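## Task

Get every pill into the compartment marked Saturday. A pill counts only if it stays there without the robot holding it at the end; release it and pull the grippers away once finished.

## Robot and tools

Robot: two arms, left_arm and right_arm, each with a two-finger parallel gripper, working over a table in a physics simulation. The names are labels only and do not match left or right in any picture. Loose objects can occasionally be nudged, or a held part tugged, by outside disturbances. Nothing may leave the table.

Frame: all positions use one scene frame in metres. The origin sits at table-top height, midway between the arms, roughly 5 to 10 cm in from the near table edge. +x runs out across the table, +z up, and left_arm is on the +y side. Orientation is a quaternion written w first (qw, qx, qy, qz). On each gripper the fingers extend along its own +z and close along its own y. The reported end_effector_position is the spot between the finger pads, about 1 cm short of the tips. Printed hand positions can be somewhat wrong, more so when the arm reaches far.

The 16-number row: used by both motion tools. It is a single list for both arms: left_arm first as x, y, z, qw, qx, qy, qz, opening, then right_arm in the same eight-number order. x, y, z and the quaternion are an absolute target pose for that gripper in the scene frame (not an offset). Opening runs from -1 (closed) to +1 (fully open, 0.093 m gap). Both arms must always be filled in; to hold an arm still, repeat the exact position and quaternion from the last result before it stopped, plus its desired opening. To keep a gripper's orientation steady, resend the same quaternion you intended rather than the drifted reported one. A target farther than 0.6 m along any gripper axis from that arm's last reported position is rejected and nothing is sent.

execute_actions: argument actions is a list holding zero or one item. An empty list just reports the current state. An item with rows (1 to 15 rows of 16 numbers) and optional steps (up to 15, default 15) plays one row per control step of 1/30 s, repeating the final row if steps outnumber rows. An item with only steps (up to 300) waits, counting from the previous result, so reply time is included. Optional pictures (true/false) controls whether camera images come back; by default they do.

move: argument target is one 16-number row; speed is the path's top speed in m/s, 0.002 to 0.5, default 0.25 (turning capped at twice that in rad/s). Each gripper follows a straight line toward its pose, both finishing together, in 0.5 to 10 s; longer paths are cut off at 10 s. Rotation takes the shorter way. The opening is applied at the start. Paths ignore obstacles and the other arm; grippers lag, wander, and may exceed the speed near full extension. Faster moves and targets set deeper past a contact hit and press harder. The result adds a move: line giving the ending (done, off_target, moving, held, fault) and any limits (paced = pose clipped; held = a check blocked steps, after which the arm may jump ahead fast), plus each gripper's remaining distance to target. An ending naming one arm means the other finished.

wait: seconds from 0 to 10; the robot gets no new command meanwhile.

zoom_image: camera (cam_head_left, cam_head_right, cam_high, cam_low, cam_left_wrist, cam_right_wrist) and region [x0, y0, x1, y1] in that camera's pixels, top-left origin, at most 504 by 504, returning an enlarged crop of the latest image. All cameras give 504x504 images; calibration data is supplied for each.

finished_scene: scene is the number of the scene being ended. It is final and reports whether the goal was met; the goal must hold after release.

Controller behaviour: each step the commanded pose is clamped to within 70 mm and 16 degrees of the measured pose, then solved by damped inverse kinematics, favouring position over orientation. After an action ends the arm continues only to its last clamped pose, so long moves may need several calls. Joint friction can leave a gripper up to about 31 mm off, and tiny commands may not move it. A pose unreachable line and HELD marks show steps the clearance check altered or blocked. A Hand target line shows where the controller is currently driving each gripper. The simulation keeps running while the operator thinks.

Gripping: grip_measured is the motor position on the same -1 to +1 scale. Pads meet near -0.94; every millimetre of object width adds about 0.0208, with a fixed per-gripper error of up to 0.02. The fingers are spring-coupled, so grip_measured keeps going after contact; commanding further below the width value squeezes harder, up to roughly 50 to 62 N per pad. Keep sending the same closing number to keep the hold. The last value in each arm's Joint positions list is the finger gap in metres, valid only when nothing blocks the fingers.

Cautions: don't drop or knock objects, avoid slamming or hard pressing, keep arms from colliding with each other, and steer clear of the bar and plate behind the bases (up to about 3 cm above the table, no warning on contact). Holding loads heats motors: MOTOR HOT appears at 75 °C, 90 °C pauses that arm for 10 s, and at 100 °C the arm goes limp and drops; these show as OVER-TEMPERATURE FAULT lines. Joint limits in rad: waist -2.618 to 3.054, shoulder 0 to 3.142, elbow 0 to 3.142, wrist pitch -1.571 to 1.571, wrist yaw -1.571 to 1.571, wrist roll -2.094 to 2.094.

Each tool is called after ">>>" in YAML: its name, and indented under it one key for each argument.

## Session

>>> execute_actions:
  actions: []

Scene clock: 0.00 s of 5400.00 s.
left_arm: end_effector_position=(+0.5472, +0.3937, +0.3339) grip_measured=+0.989 end_effector_quat_wxyz=(+0.620, +0.061, +0.724, +0.297) | right_arm: end_effector_position=(+0.1160, +0.1464, +0.1889) grip_measured=+0.990 end_effector_quat_wxyz=(-0.493, +0.742, -0.306, +0.335)
Joint positions: left_arm=[ 0.069  1.724  1.425  0.25  -0.289  0.536  0.093] | right_arm=[ 1.675  1.822  1.226  0.032  0.966 -1.289  0.093]
Joint velocities: left_arm=[-0.007  0.002  0.007  0.007 -0.022  0.037  0.001] | right_arm=[-0.017 -0.007  0.007  0.022  0.022  0.022  0.001]
Hand target (left_arm): +0.547, +0.394, +0.334; +0.620, +0.061, +0.724, +0.297
Hand target (right_arm): +0.116, +0.146, +0.189; -0.493, +0.742, -0.306, +0.335

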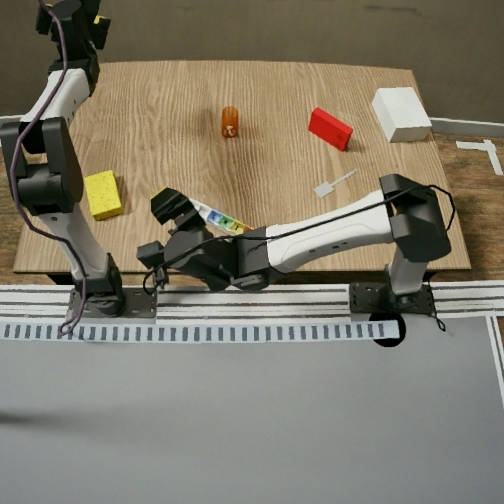

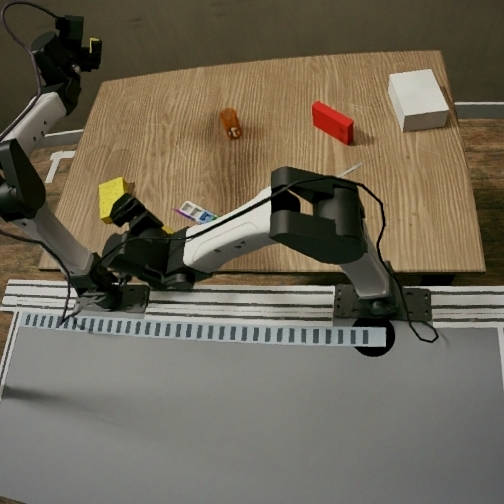

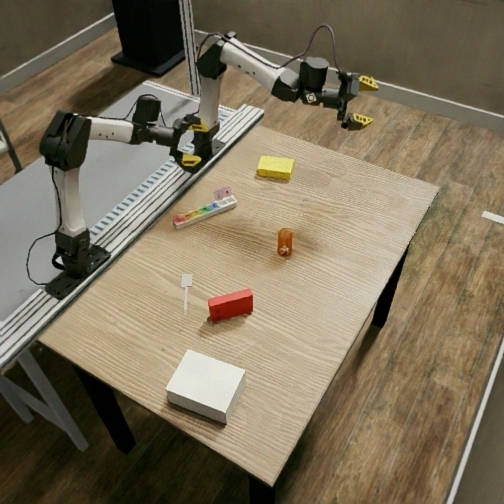

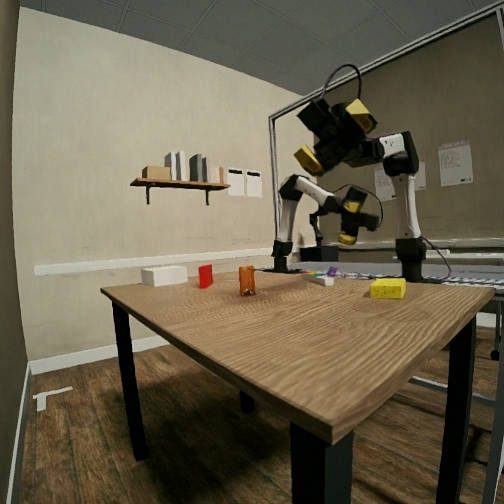

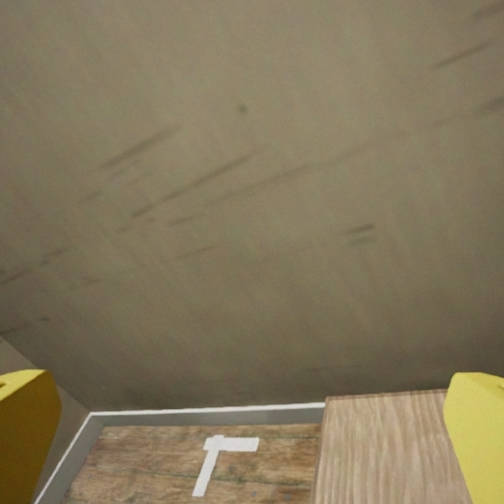

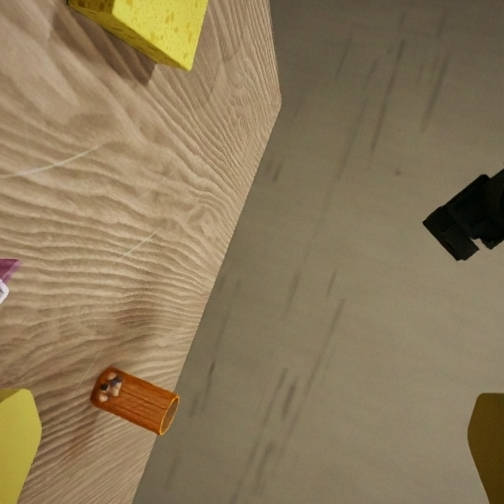

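>>> move:
  target: [0.5472,0.3937,0.3339,0.62,0.061,0.724,0.297,1, 0.2,-0.25,0.25,0.2,0,0.98,0,1]

>>> zoom_image:
  camera: "cam_head_left"
  region: [150,90,290,250]

>>> zoom_image:
  camera: "cam_high"
  region: [160,170,310,270]

Scene clock: 7.03 s of 5400.00 s.
left_arm: end_effector_position=(+0.5472, +0.3938, +0.3340) grip_measured=+0.989 end_effector_quat_wxyz=(+0.620, +0.061, +0.724, +0.297) | right_arm: end_effector_position=(+0.2008, -0.2479, +0.2378) grip_measured=+0.989 end_effector_quat_wxyz=(+0.186, +0.003, +0.982, -0.013)
Joint positions: left_arm=[ 0.069  1.724  1.425  0.25  -0.289  0.536  0.093] | right_arm=[ 0.588  1.16   1.381 -1.496  0.206  0.513  0.093]
Joint velocities: left_arm=[-0.022 -0.017 -0.002 -0.037 -0.066 -0.081  0.001] | right_arm=[ 0.002 -0.007 -0.012  0.007  0.022  0.081 -0.   ]
Hand target (left_arm): +0.547, +0.394, +0.334; +0.620, +0.061, +0.724, +0.297
Hand target (right_arm): +0.201, -0.248, +0.248; +0.200, +0.004, +0.980, -0.001
Off the commanded pose (left_arm): 0.000 m, 0 deg.
Off the commanded pose (right_arm): 0.012 m, 2 deg.
move: off_target (right_arm)
camera_calibration (this result's frames):
cam_left_wrist: T_world_to_cam=[[0.275966, -0.829501, -0.485562, 0.336928], [-0.606091, 0.241902, -0.757718, 0.525275], [0.745987, 0.503399, -0.435996, -0.374807], [0, 0, 0, 1]] pos_world=[0.504985, 0.341094, 0.398195]
cam_right_wrist: T_world_to_cam=[[-0.028049, -0.999556, 0.0100169, -0.245481], [-0.996584, 0.0287415, 0.0774166, 0.226654], [-0.0776701, -0.00781126, -0.996949, 0.330834], [0, 0, 0, 1]] pos_world=[0.244691, -0.249302, 0.314737]

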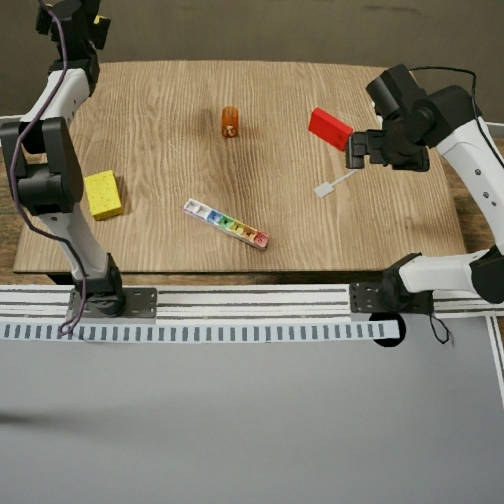

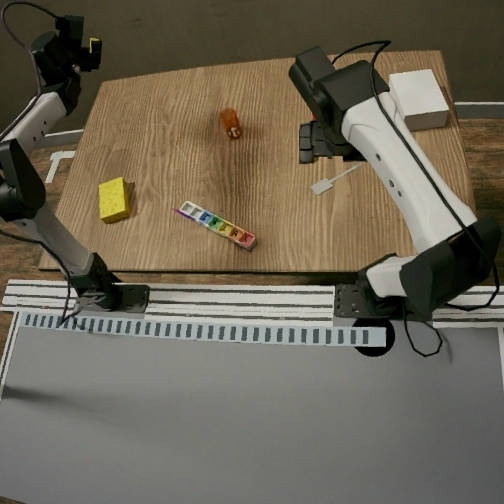

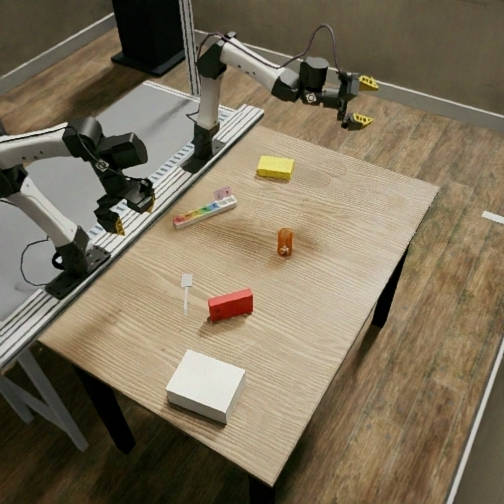

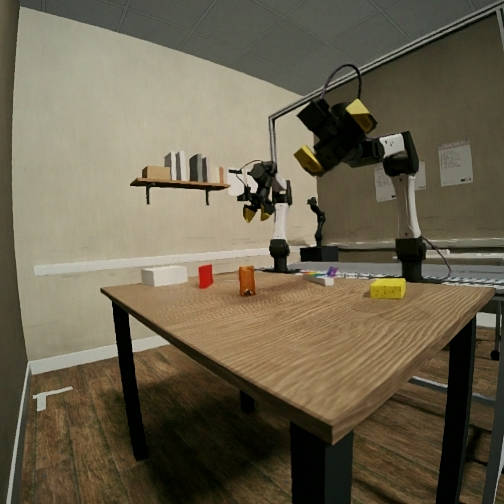

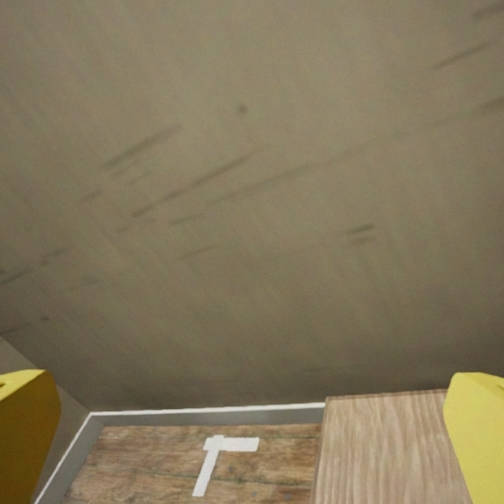

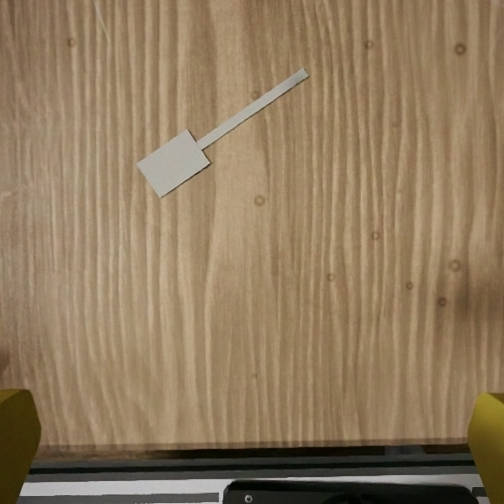

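Region (150, 90, 290, 250) of cam_head_left's 504x504 image, scaled by 3.150, with more detail than that image has; it fills the left 441 columns of this view, and the rest is white.

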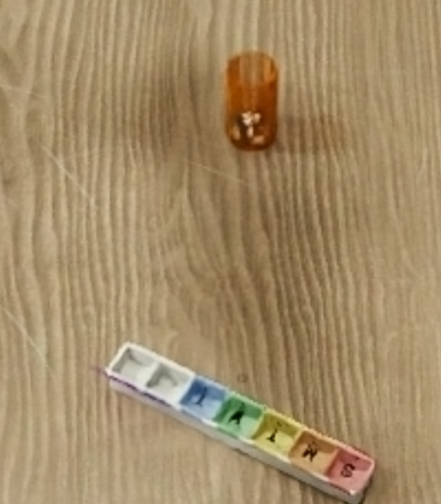

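Region (160, 170, 310, 270) of cam_high's 504x504 image, scaled by 3.360, with more detail than that image has.

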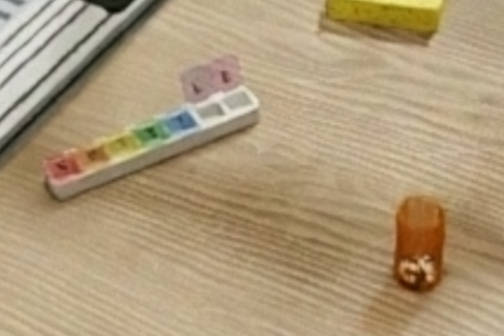

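>>> move:
  target: [0.27,0.25,0.25,0.3,0.4,0.85,-0.14,1, 0.44,-0.08,0.09,0.52,-0.346,0.742,0.243,1]

Scene clock: 12.87 s of 5400.00 s.
left_arm: end_effector_position=(+0.2770, +0.2501, +0.2433) grip_measured=+0.989 end_effector_quat_wxyz=(+0.309, +0.392, +0.855, -0.143) | right_arm: end_effector_position=(+0.4307, -0.0754, +0.0873) grip_measured=+0.989 end_effector_quat_wxyz=(+0.506, -0.346, +0.750, +0.248)
Joint positions: left_arm=[ 0.122  1.25   1.368 -1.262  0.547  0.87   0.093] | right_arm=[ 0.423  1.921  0.873  0.609 -0.476 -0.176  0.093]
Joint velocities: left_arm=[ 0.002 -0.012 -0.002  0.007  0.007 -0.022  0.   ] | right_arm=[ 0.002 -0.007  0.012 -0.051  0.022  0.081 -0.   ]
Hand target (left_arm): +0.272, +0.247, +0.249; +0.309, +0.399, +0.851, -0.146
Hand target (right_arm): +0.439, -0.075, +0.091; +0.516, -0.347, +0.743, +0.248
Off the commanded pose (left_arm): 0.010 m, 1 deg.
Off the commanded pose (right_arm): 0.011 m, 2 deg.
move: off_target (right_arm)
camera_calibration (this result's frames):
cam_left_wrist: T_world_to_cam=[[-0.750322, -0.660634, 0.0240753, 0.366433], [-0.646157, 0.725214, -0.237795, 0.0912968], [0.139636, -0.19398, -0.971017, 0.332154], [0, 0, 0, 1]] pos_world=[0.287554, 0.2403, 0.335415]
cam_right_wrist: T_world_to_cam=[[0.768053, -0.638793, -0.0451387, -0.375961], [-0.493959, -0.546102, -0.676592, 0.268466], [0.407552, 0.541955, -0.734973, 0.00952557], [0, 0, 0, 1]] pos_world=[0.417487, -0.0987137, 0.171673]

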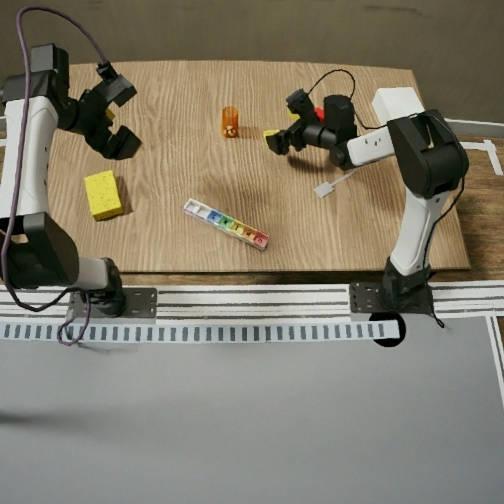

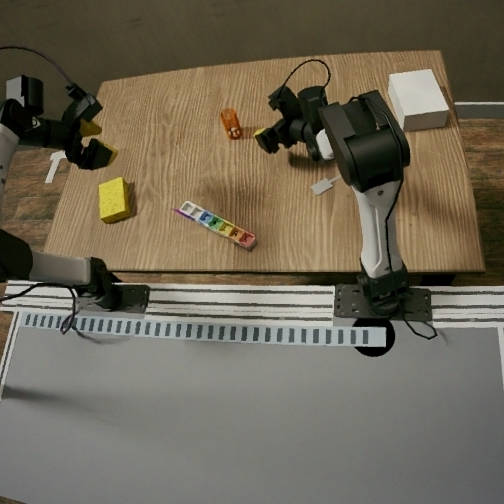

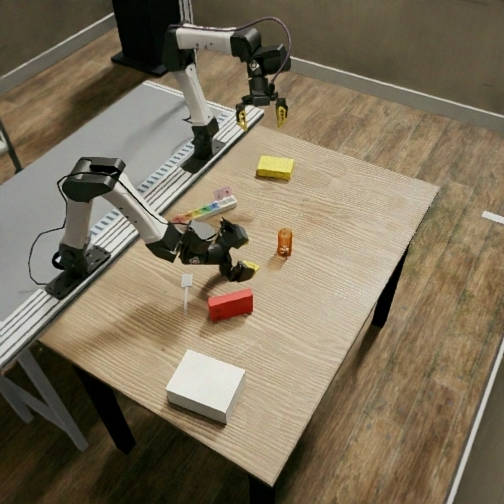

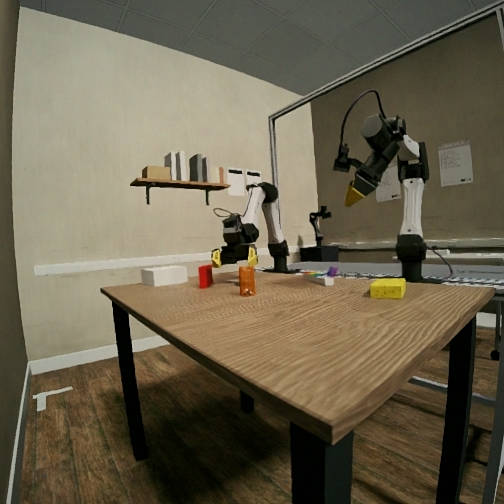

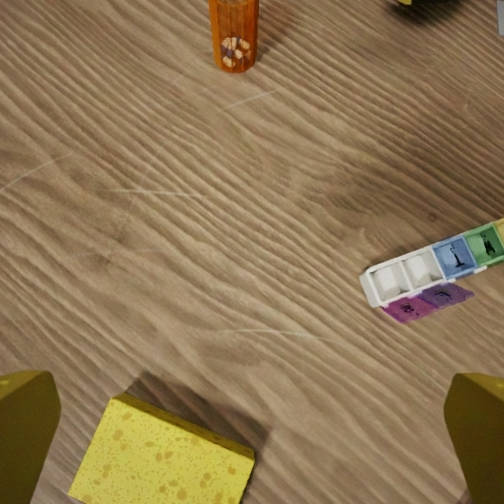

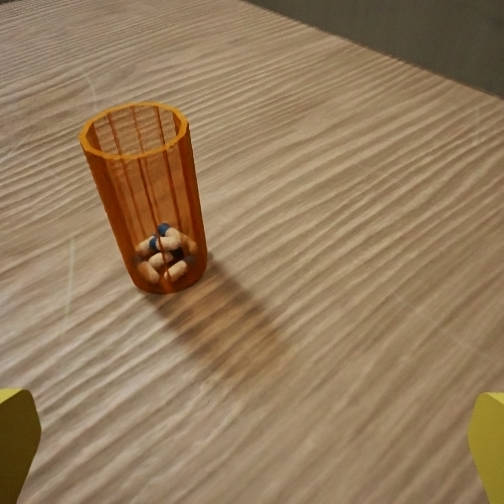

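>>> move:
  target: [0.27,0.25,0.25,0.3,0.4,0.85,-0.14,1, 0.43,0.0,0.04,0.52,-0.346,0.742,0.243,1]
  speed: 0.1

Scene clock: 14.90 s of 5400.00 s.
left_arm: end_effector_position=(+0.2736, +0.2497, +0.2476) grip_measured=+0.989 end_effector_quat_wxyz=(+0.307, +0.397, +0.853, -0.143) | right_arm: end_effector_position=(+0.4211, -0.0058, +0.0333) grip_measured=+0.989 end_effector_quat_wxyz=(+0.506, -0.351, +0.749, +0.242)
Joint positions: left_arm=[ 0.122  1.25   1.389 -1.291  0.547  0.884  0.093] | right_arm=[ 0.609  2.155  0.935  0.808 -0.302 -0.11   0.093]
Joint velocities: left_arm=[ 0.012 -0.027 -0.002  0.037 -0.007  0.007  0.   ] | right_arm=[-0.012 -0.017 -0.007 -0.007  0.007  0.037 -0.   ]
Hand target (left_arm): +0.270, +0.250, +0.250; +0.301, +0.401, +0.853, -0.141
Hand target (right_arm): +0.429, -0.001, +0.041; +0.520, -0.347, +0.742, +0.242
Off the commanded pose (left_arm): 0.004 m, 1 deg.
Off the commanded pose (right_arm): 0.013 m, 2 deg.
move: off_target (right_arm)
camera_calibration (this result's frames):
cam_left_wrist: T_world_to_cam=[[-0.757441, -0.652527, 0.0221604, 0.363848], [-0.638505, 0.733222, -0.233874, 0.0853025], [0.136361, -0.191296, -0.972014, 0.337171], [0, 0, 0, 1]] pos_world=[0.284082, 0.239374, 0.339622]
cam_right_wrist: T_world_to_cam=[[0.769485, -0.637952, -0.0301581, -0.327719], [-0.487344, -0.555995, -0.673324, 0.262262], [0.41278, 0.53281, -0.738732, -0.0660074], [0, 0, 0, 1]] pos_world=[0.407234, -0.0280833, 0.117942]

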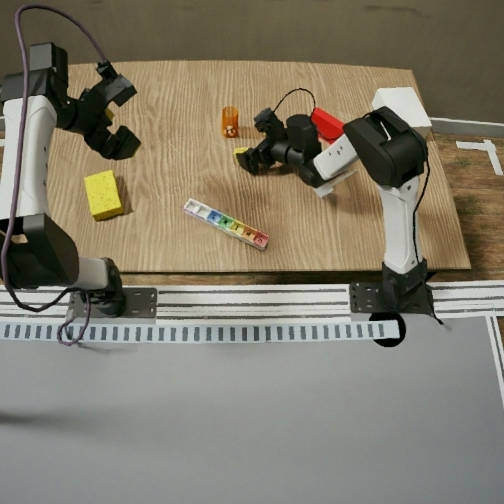

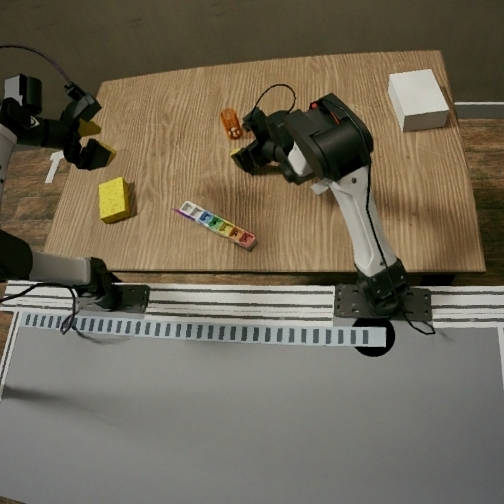

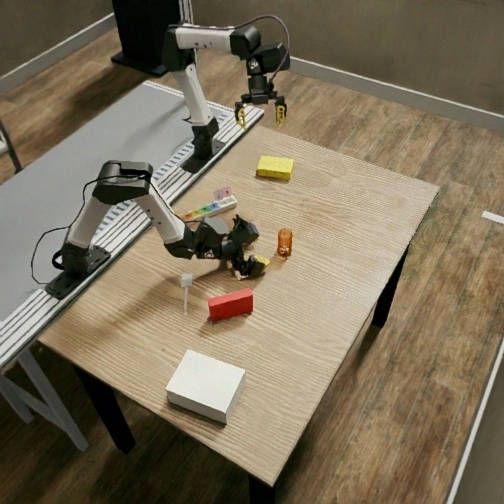

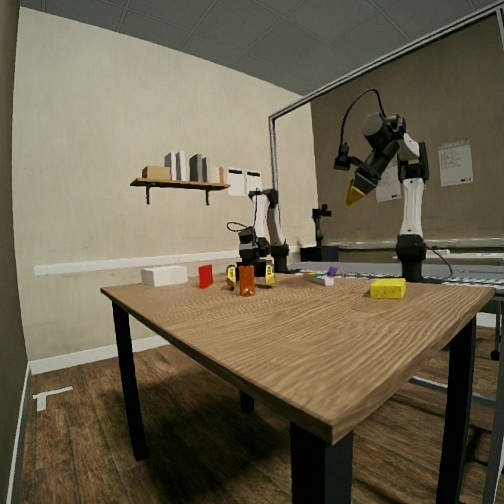

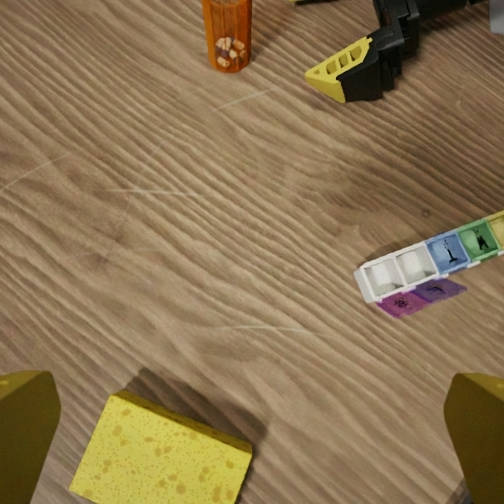

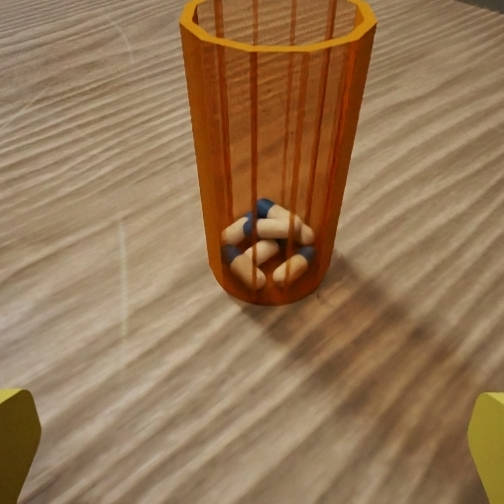

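>>> move:
  target: [0.27,0.25,0.25,0.3,0.4,0.85,-0.14,1, 0.482,0.052,0.042,0.52,-0.346,0.742,0.243,1]
  speed: 0.06

Scene clock: 17.30 s of 5400.00 s.
left_arm: end_effector_position=(+0.2734, +0.2497, +0.2475) grip_measured=+0.989 end_effector_quat_wxyz=(+0.306, +0.397, +0.853, -0.143) | right_arm: end_effector_position=(+0.4776, +0.0474, +0.0417) grip_measured=+0.989 end_effector_quat_wxyz=(+0.517, -0.348, +0.743, +0.243)
Joint positions: left_arm=[ 0.122  1.25   1.389 -1.292  0.547  0.885  0.093] | right_arm=[ 0.644  2.332  1.305  0.645 -0.266 -0.094  0.093]
Joint velocities: left_arm=[-0.012 -0.007  0.012 -0.051 -0.037  0.066 -0.001] | right_arm=[-0.002 -0.002 -0.012  0.037 -0.051  0.007  0.   ]
Hand target (left_arm): +0.270, +0.250, +0.250; +0.301, +0.401, +0.853, -0.141
Hand target (right_arm): +0.481, +0.053, +0.043; +0.520, -0.346, +0.742, +0.243
Off the commanded pose (left_arm): 0.004 m, 1 deg.
Off the commanded pose (right_arm): 0.006 m, 0 deg.
move: done
camera_calibration (this result's frames):
cam_left_wrist: T_world_to_cam=[[-0.757826, -0.652075, 0.0223112, 0.363677], [-0.638152, 0.733657, -0.23347, 0.0849005], [0.135871, -0.191168, -0.972108, 0.337248], [0, 0, 0, 1]] pos_world=[0.283961, 0.239328, 0.339549]
cam_right_wrist: T_world_to_cam=[[0.767378, -0.640771, -0.0233049, -0.336119], [-0.475757, -0.544641, -0.690667, 0.319692], [0.429867, 0.541091, -0.722797, -0.12076], [0, 0, 0, 1]] pos_world=[0.461936, 0.024084, 0.125683]

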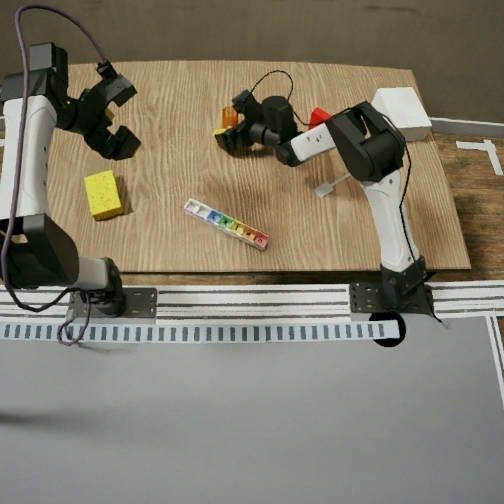

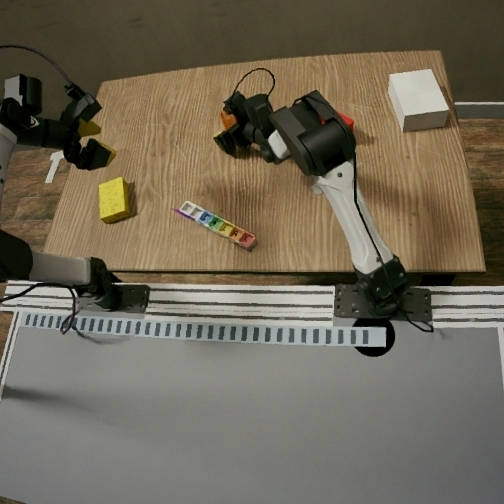

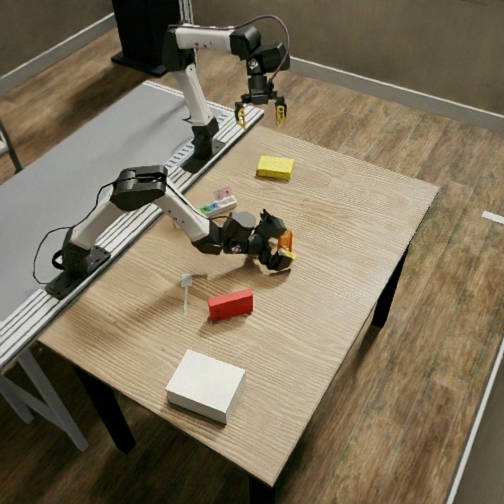

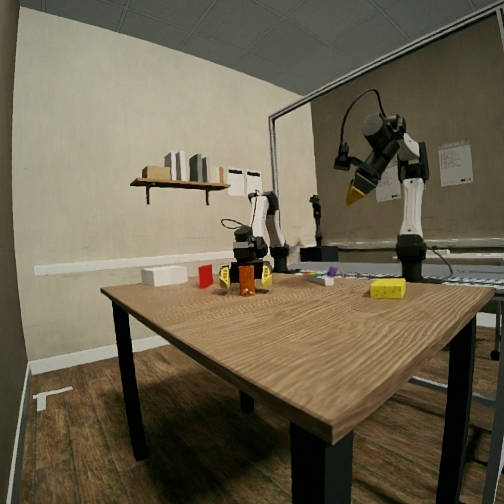

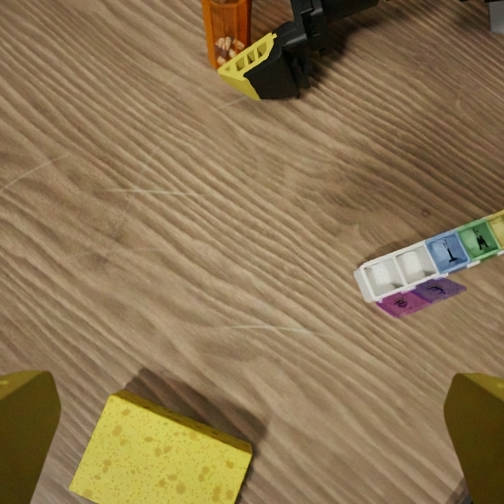

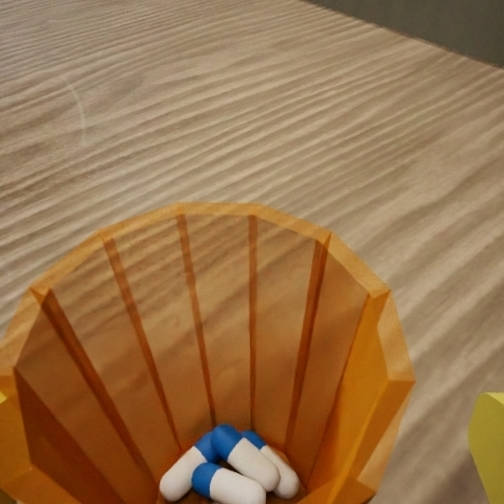

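>>> move:
  target: [0.27,0.25,0.25,0.3,0.4,0.85,-0.14,1, 0.484,0.064,0.038,0.612,-0.312,0.668,0.286,1]
  speed: 0.06

>>> zoom_image:
  camera: "cam_low"
  region: [190,220,350,310]

Scene clock: 20.57 s of 5400.00 s.
left_arm: end_effector_position=(+0.2734, +0.2497, +0.2475) grip_measured=+0.989 end_effector_quat_wxyz=(+0.306, +0.397, +0.853, -0.143) | right_arm: end_effector_position=(+0.4837, +0.0587, +0.0364) grip_measured=+0.989 end_effector_quat_wxyz=(+0.606, -0.315, +0.674, +0.281)
Joint positions: left_arm=[ 0.122  1.25   1.389 -1.292  0.547  0.885  0.093] | right_arm=[ 0.654  2.512  1.305  1.083 -0.265 -0.025  0.093]
Joint velocities: left_arm=[ 0.007  0.012  0.012 -0.066 -0.037 -0.11   0.001] | right_arm=[ 0.002  0.007  0.007 -0.022 -0.095  0.007 -0.001]
Hand target (left_arm): +0.270, +0.250, +0.250; +0.301, +0.401, +0.853, -0.141
Hand target (right_arm): +0.484, +0.065, +0.038; +0.611, -0.313, +0.668, +0.287
Off the commanded pose (left_arm): 0.004 m, 1 deg.
Off the commanded pose (right_arm): 0.006 m, 1 deg.
move: done
camera_calibration (this result's frames):
cam_left_wrist: T_world_to_cam=[[-0.757826, -0.652075, 0.0223112, 0.363677], [-0.638152, 0.733657, -0.23347, 0.0849005], [0.135871, -0.191168, -0.972108, 0.337248], [0, 0, 0, 1]] pos_world=[0.283961, 0.239328, 0.339549]
cam_right_wrist: T_world_to_cam=[[0.76797, -0.640177, -0.0198926, -0.334087], [-0.352581, -0.396627, -0.847569, 0.262559], [0.534704, 0.657921, -0.530312, -0.197859], [0, 0, 0, 1]] pos_world=[0.454938, 0.0204391, 0.110964]

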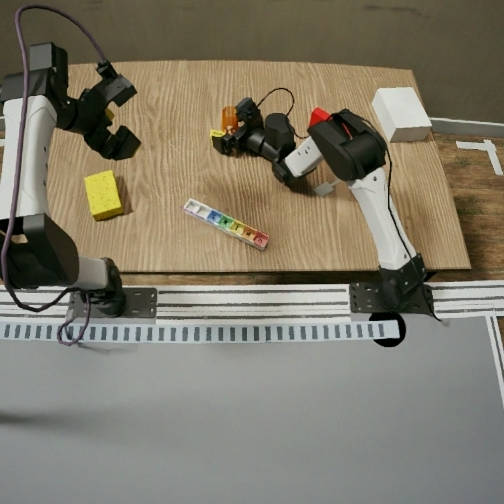

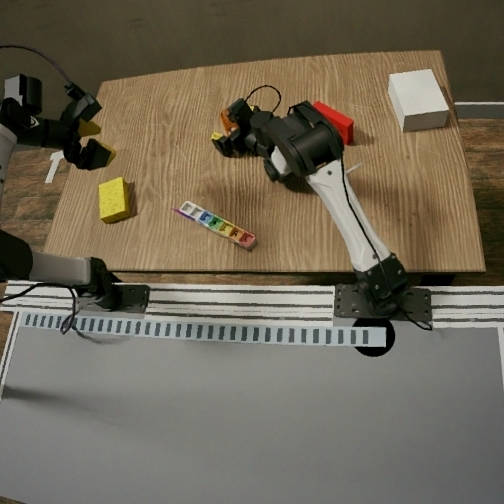

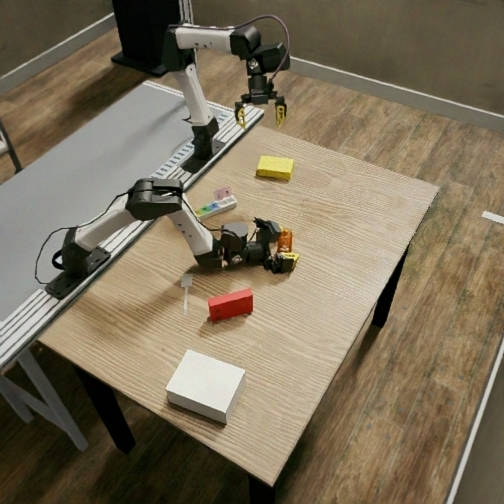

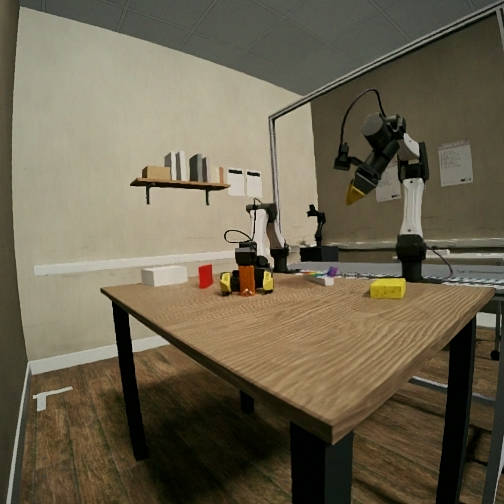

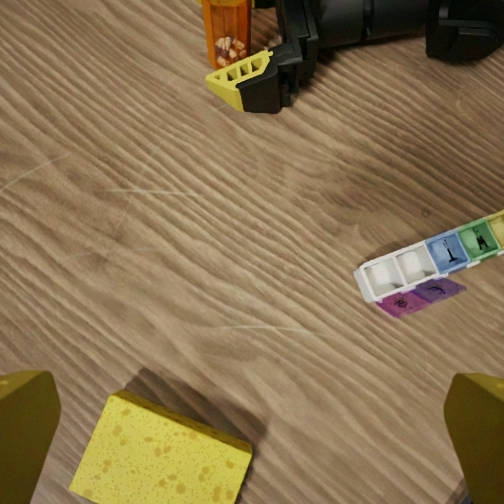

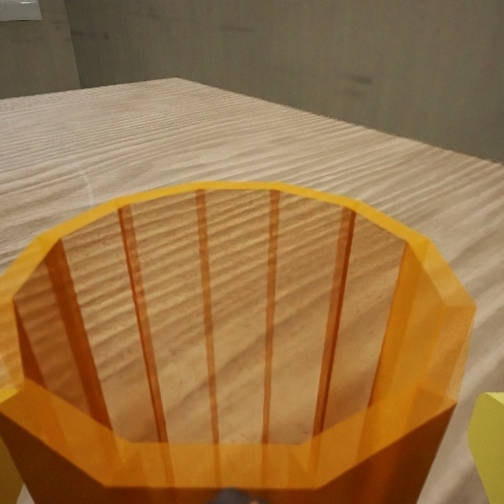

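Region (190, 220, 350, 310) of cam_low's 504x504 image, scaled by 3.150, with more detail than that image has; it fills the top 284 rows of this view, and the rest is white.

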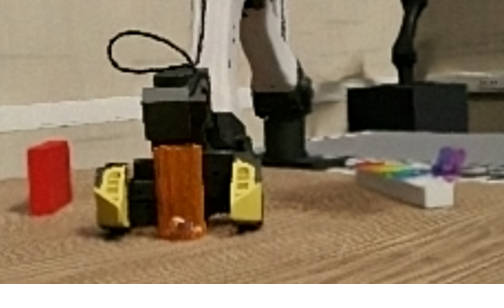

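>>> move:
  target: [0.27,0.25,0.25,0.3,0.4,0.85,-0.14,1, 0.484,0.064,0.038,0.612,-0.312,0.668,0.286,-0.32]

>>> move:
  target: [0.27,0.3,0.25,0.3,0.4,0.85,-0.14,1, 0.40,0.06,0.14,0.133,-0.633,0.755,0.112,-0.32]
  speed: 0.12

Scene clock: 21.77 s of 5400.00 s.
left_arm: end_effector_position=(+0.2734, +0.2497, +0.2475) grip_measured=+0.989 end_effector_quat_wxyz=(+0.306, +0.397, +0.853, -0.143) | right_arm: end_effector_position=(+0.4838, +0.0588, +0.0371) grip_measured=-0.278 end_effector_quat_wxyz=(+0.607, -0.314, +0.673, +0.282)
Joint positions: left_arm=[ 0.122  1.25   1.389 -1.292  0.547  0.885  0.093] | right_arm=[ 0.654  2.512  1.305  1.087 -0.265 -0.023  0.032]
Joint velocities: left_arm=[-0.017 -0.002 -0.007  0.007  0.022  0.007  0.   ] | right_arm=[ 0.007  0.002 -0.007 -0.022 -0.022  0.051  0.   ]
Hand target (left_arm): +0.270, +0.250, +0.250; +0.301, +0.401, +0.853, -0.141
Hand target (right_arm): +0.484, +0.064, +0.038; +0.612, -0.312, +0.668, +0.286
Off the commanded pose (left_arm): 0.004 m, 1 deg.
Off the commanded pose (right_arm): 0.005 m, 1 deg.
move: done
camera_calibration (this result's frames):
cam_left_wrist: T_world_to_cam=[[-0.757826, -0.652075, 0.0223112, 0.363677], [-0.638152, 0.733657, -0.23347, 0.0849005], [0.135871, -0.191168, -0.972108, 0.337248], [0, 0, 0, 1]] pos_world=[0.283961, 0.239328, 0.339549]
cam_right_wrist: T_world_to_cam=[[0.767885, -0.640248, -0.0208728, -0.334006], [-0.351488, -0.393871, -0.849306, 0.262537], [0.535545, 0.659506, -0.527488, -0.198165], [0, 0, 0, 1]] pos_world=[0.454883, 0.0202507, 0.111473]

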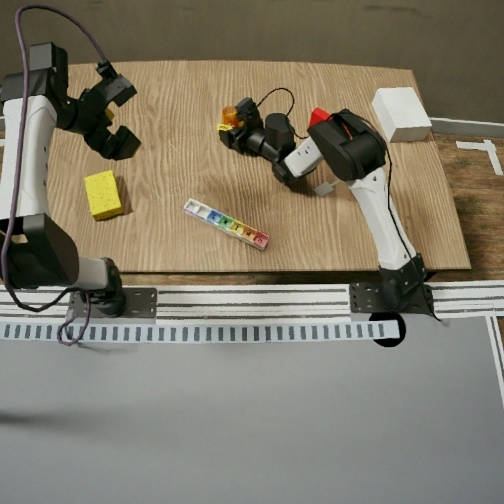

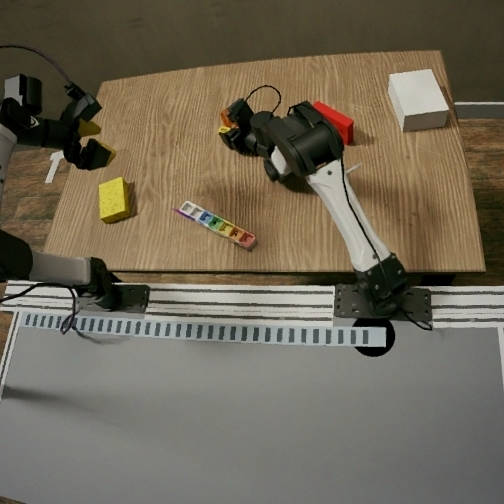

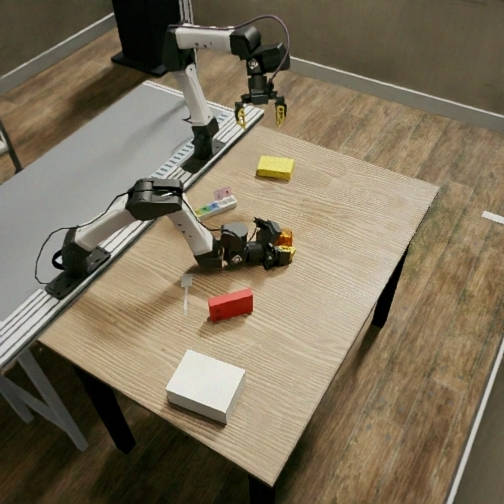

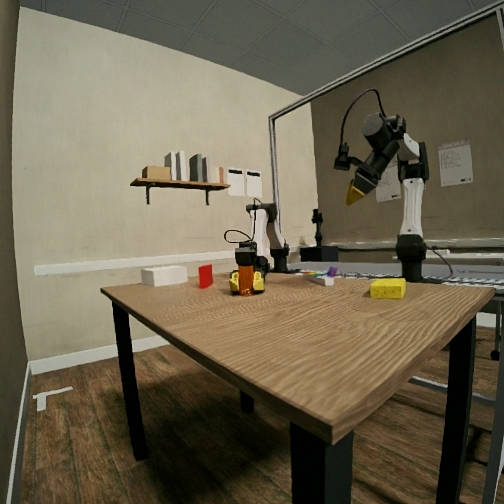

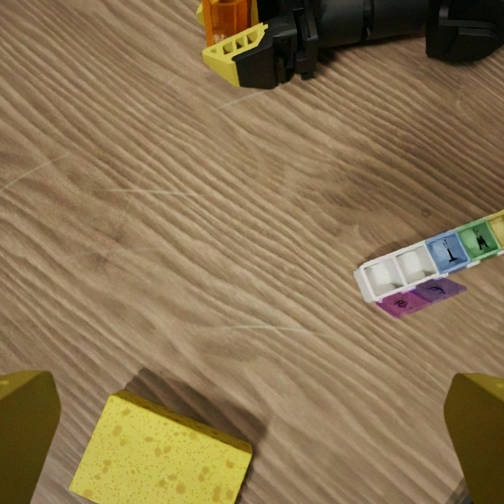

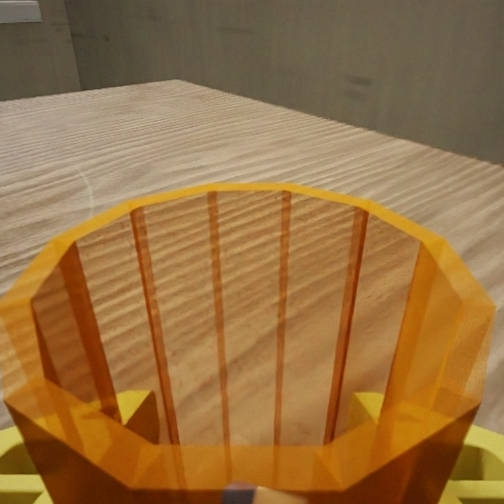

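Scene clock: 27.50 s of 5400.00 s.
left_arm: end_effector_position=(+0.2705, +0.2980, +0.2499) grip_measured=+0.989 end_effector_quat_wxyz=(+0.307, +0.404, +0.851, -0.132) | right_arm: end_effector_position=(+0.3959, +0.0531, +0.1415) grip_measured=-0.278 end_effector_quat_wxyz=(+0.158, -0.620, +0.761, +0.113)
Joint positions: left_arm=[ 0.345  1.315  1.465 -1.428  0.61   1.148  0.093] | right_arm=[ 0.748  2.598  2.832 -1.493 -0.227 -0.628  0.032]
Joint velocities: left_arm=[ 0.002  0.012  0.007 -0.007  0.007 -0.022  0.   ] | right_arm=[-0.017 -0.017  0.002 -0.051 -0.037 -0.095  0.   ]
Hand target (left_arm): +0.270, +0.300, +0.250; +0.302, +0.401, +0.853, -0.139
Hand target (right_arm): +0.397, +0.056, +0.142; +0.163, -0.623, +0.757, +0.109
Off the commanded pose (left_arm): 0.002 m, 1 deg.
Off the commanded pose (right_arm): 0.008 m, 3 deg.
elbow stopped short (right arm): the move would have taken joint 3 (elbow) straighter than the controller allows; a more bent joint 3 avoids this.
move: off_target (right_arm)
camera_calibration (this result's frames):
cam_left_wrist: T_world_to_cam=[[-0.761484, -0.648178, -0.00277016, 0.399039], [-0.630949, 0.742207, -0.225902, 0.0417658], [0.148481, -0.170273, -0.974146, 0.340082], [0, 0, 0, 1]] pos_world=[0.279718, 0.285557, 0.34183]
cam_right_wrist: T_world_to_cam=[[0.974409, -0.224585, 0.0094159, -0.376151], [-0.224732, -0.972455, 0.0618677, 0.169681], [-0.00473799, -0.0624005, -0.99804, 0.226502], [0, 0, 0, 1]] pos_world=[0.405731, 0.0946631, 0.219102]

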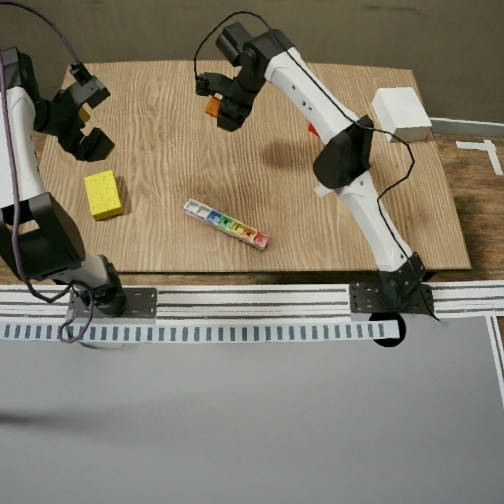

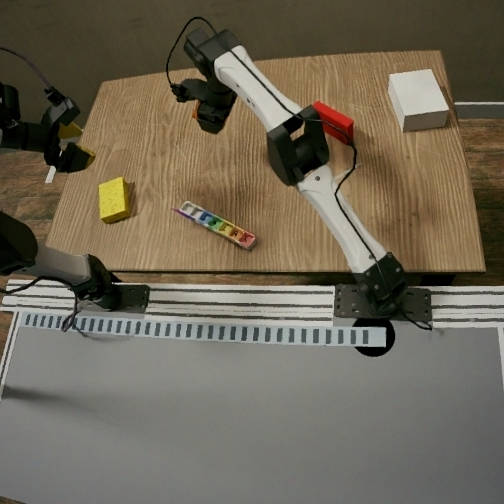

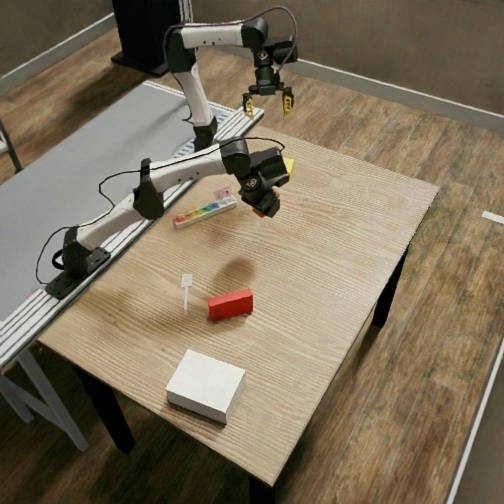

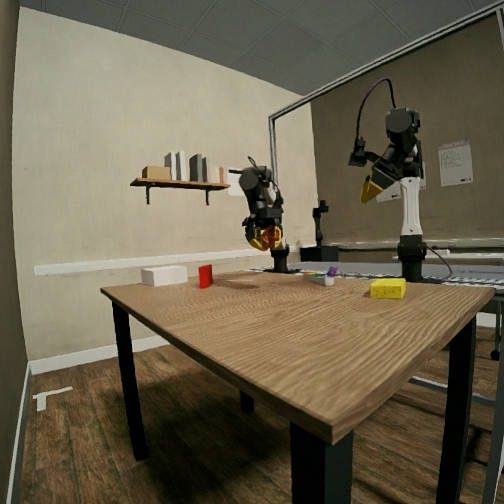

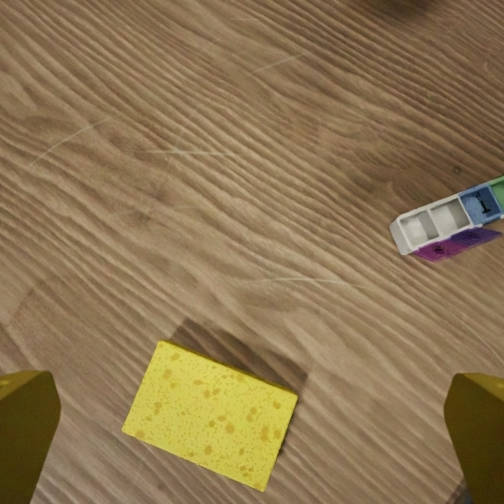

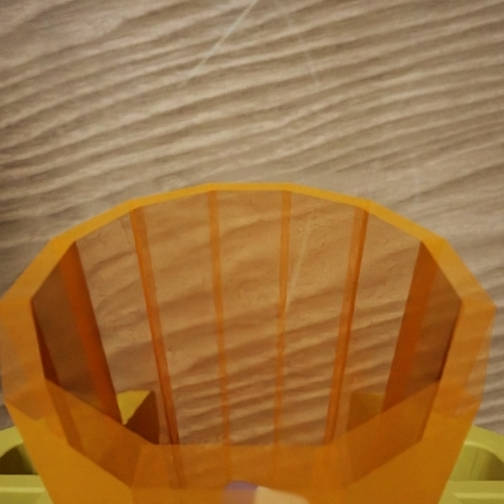

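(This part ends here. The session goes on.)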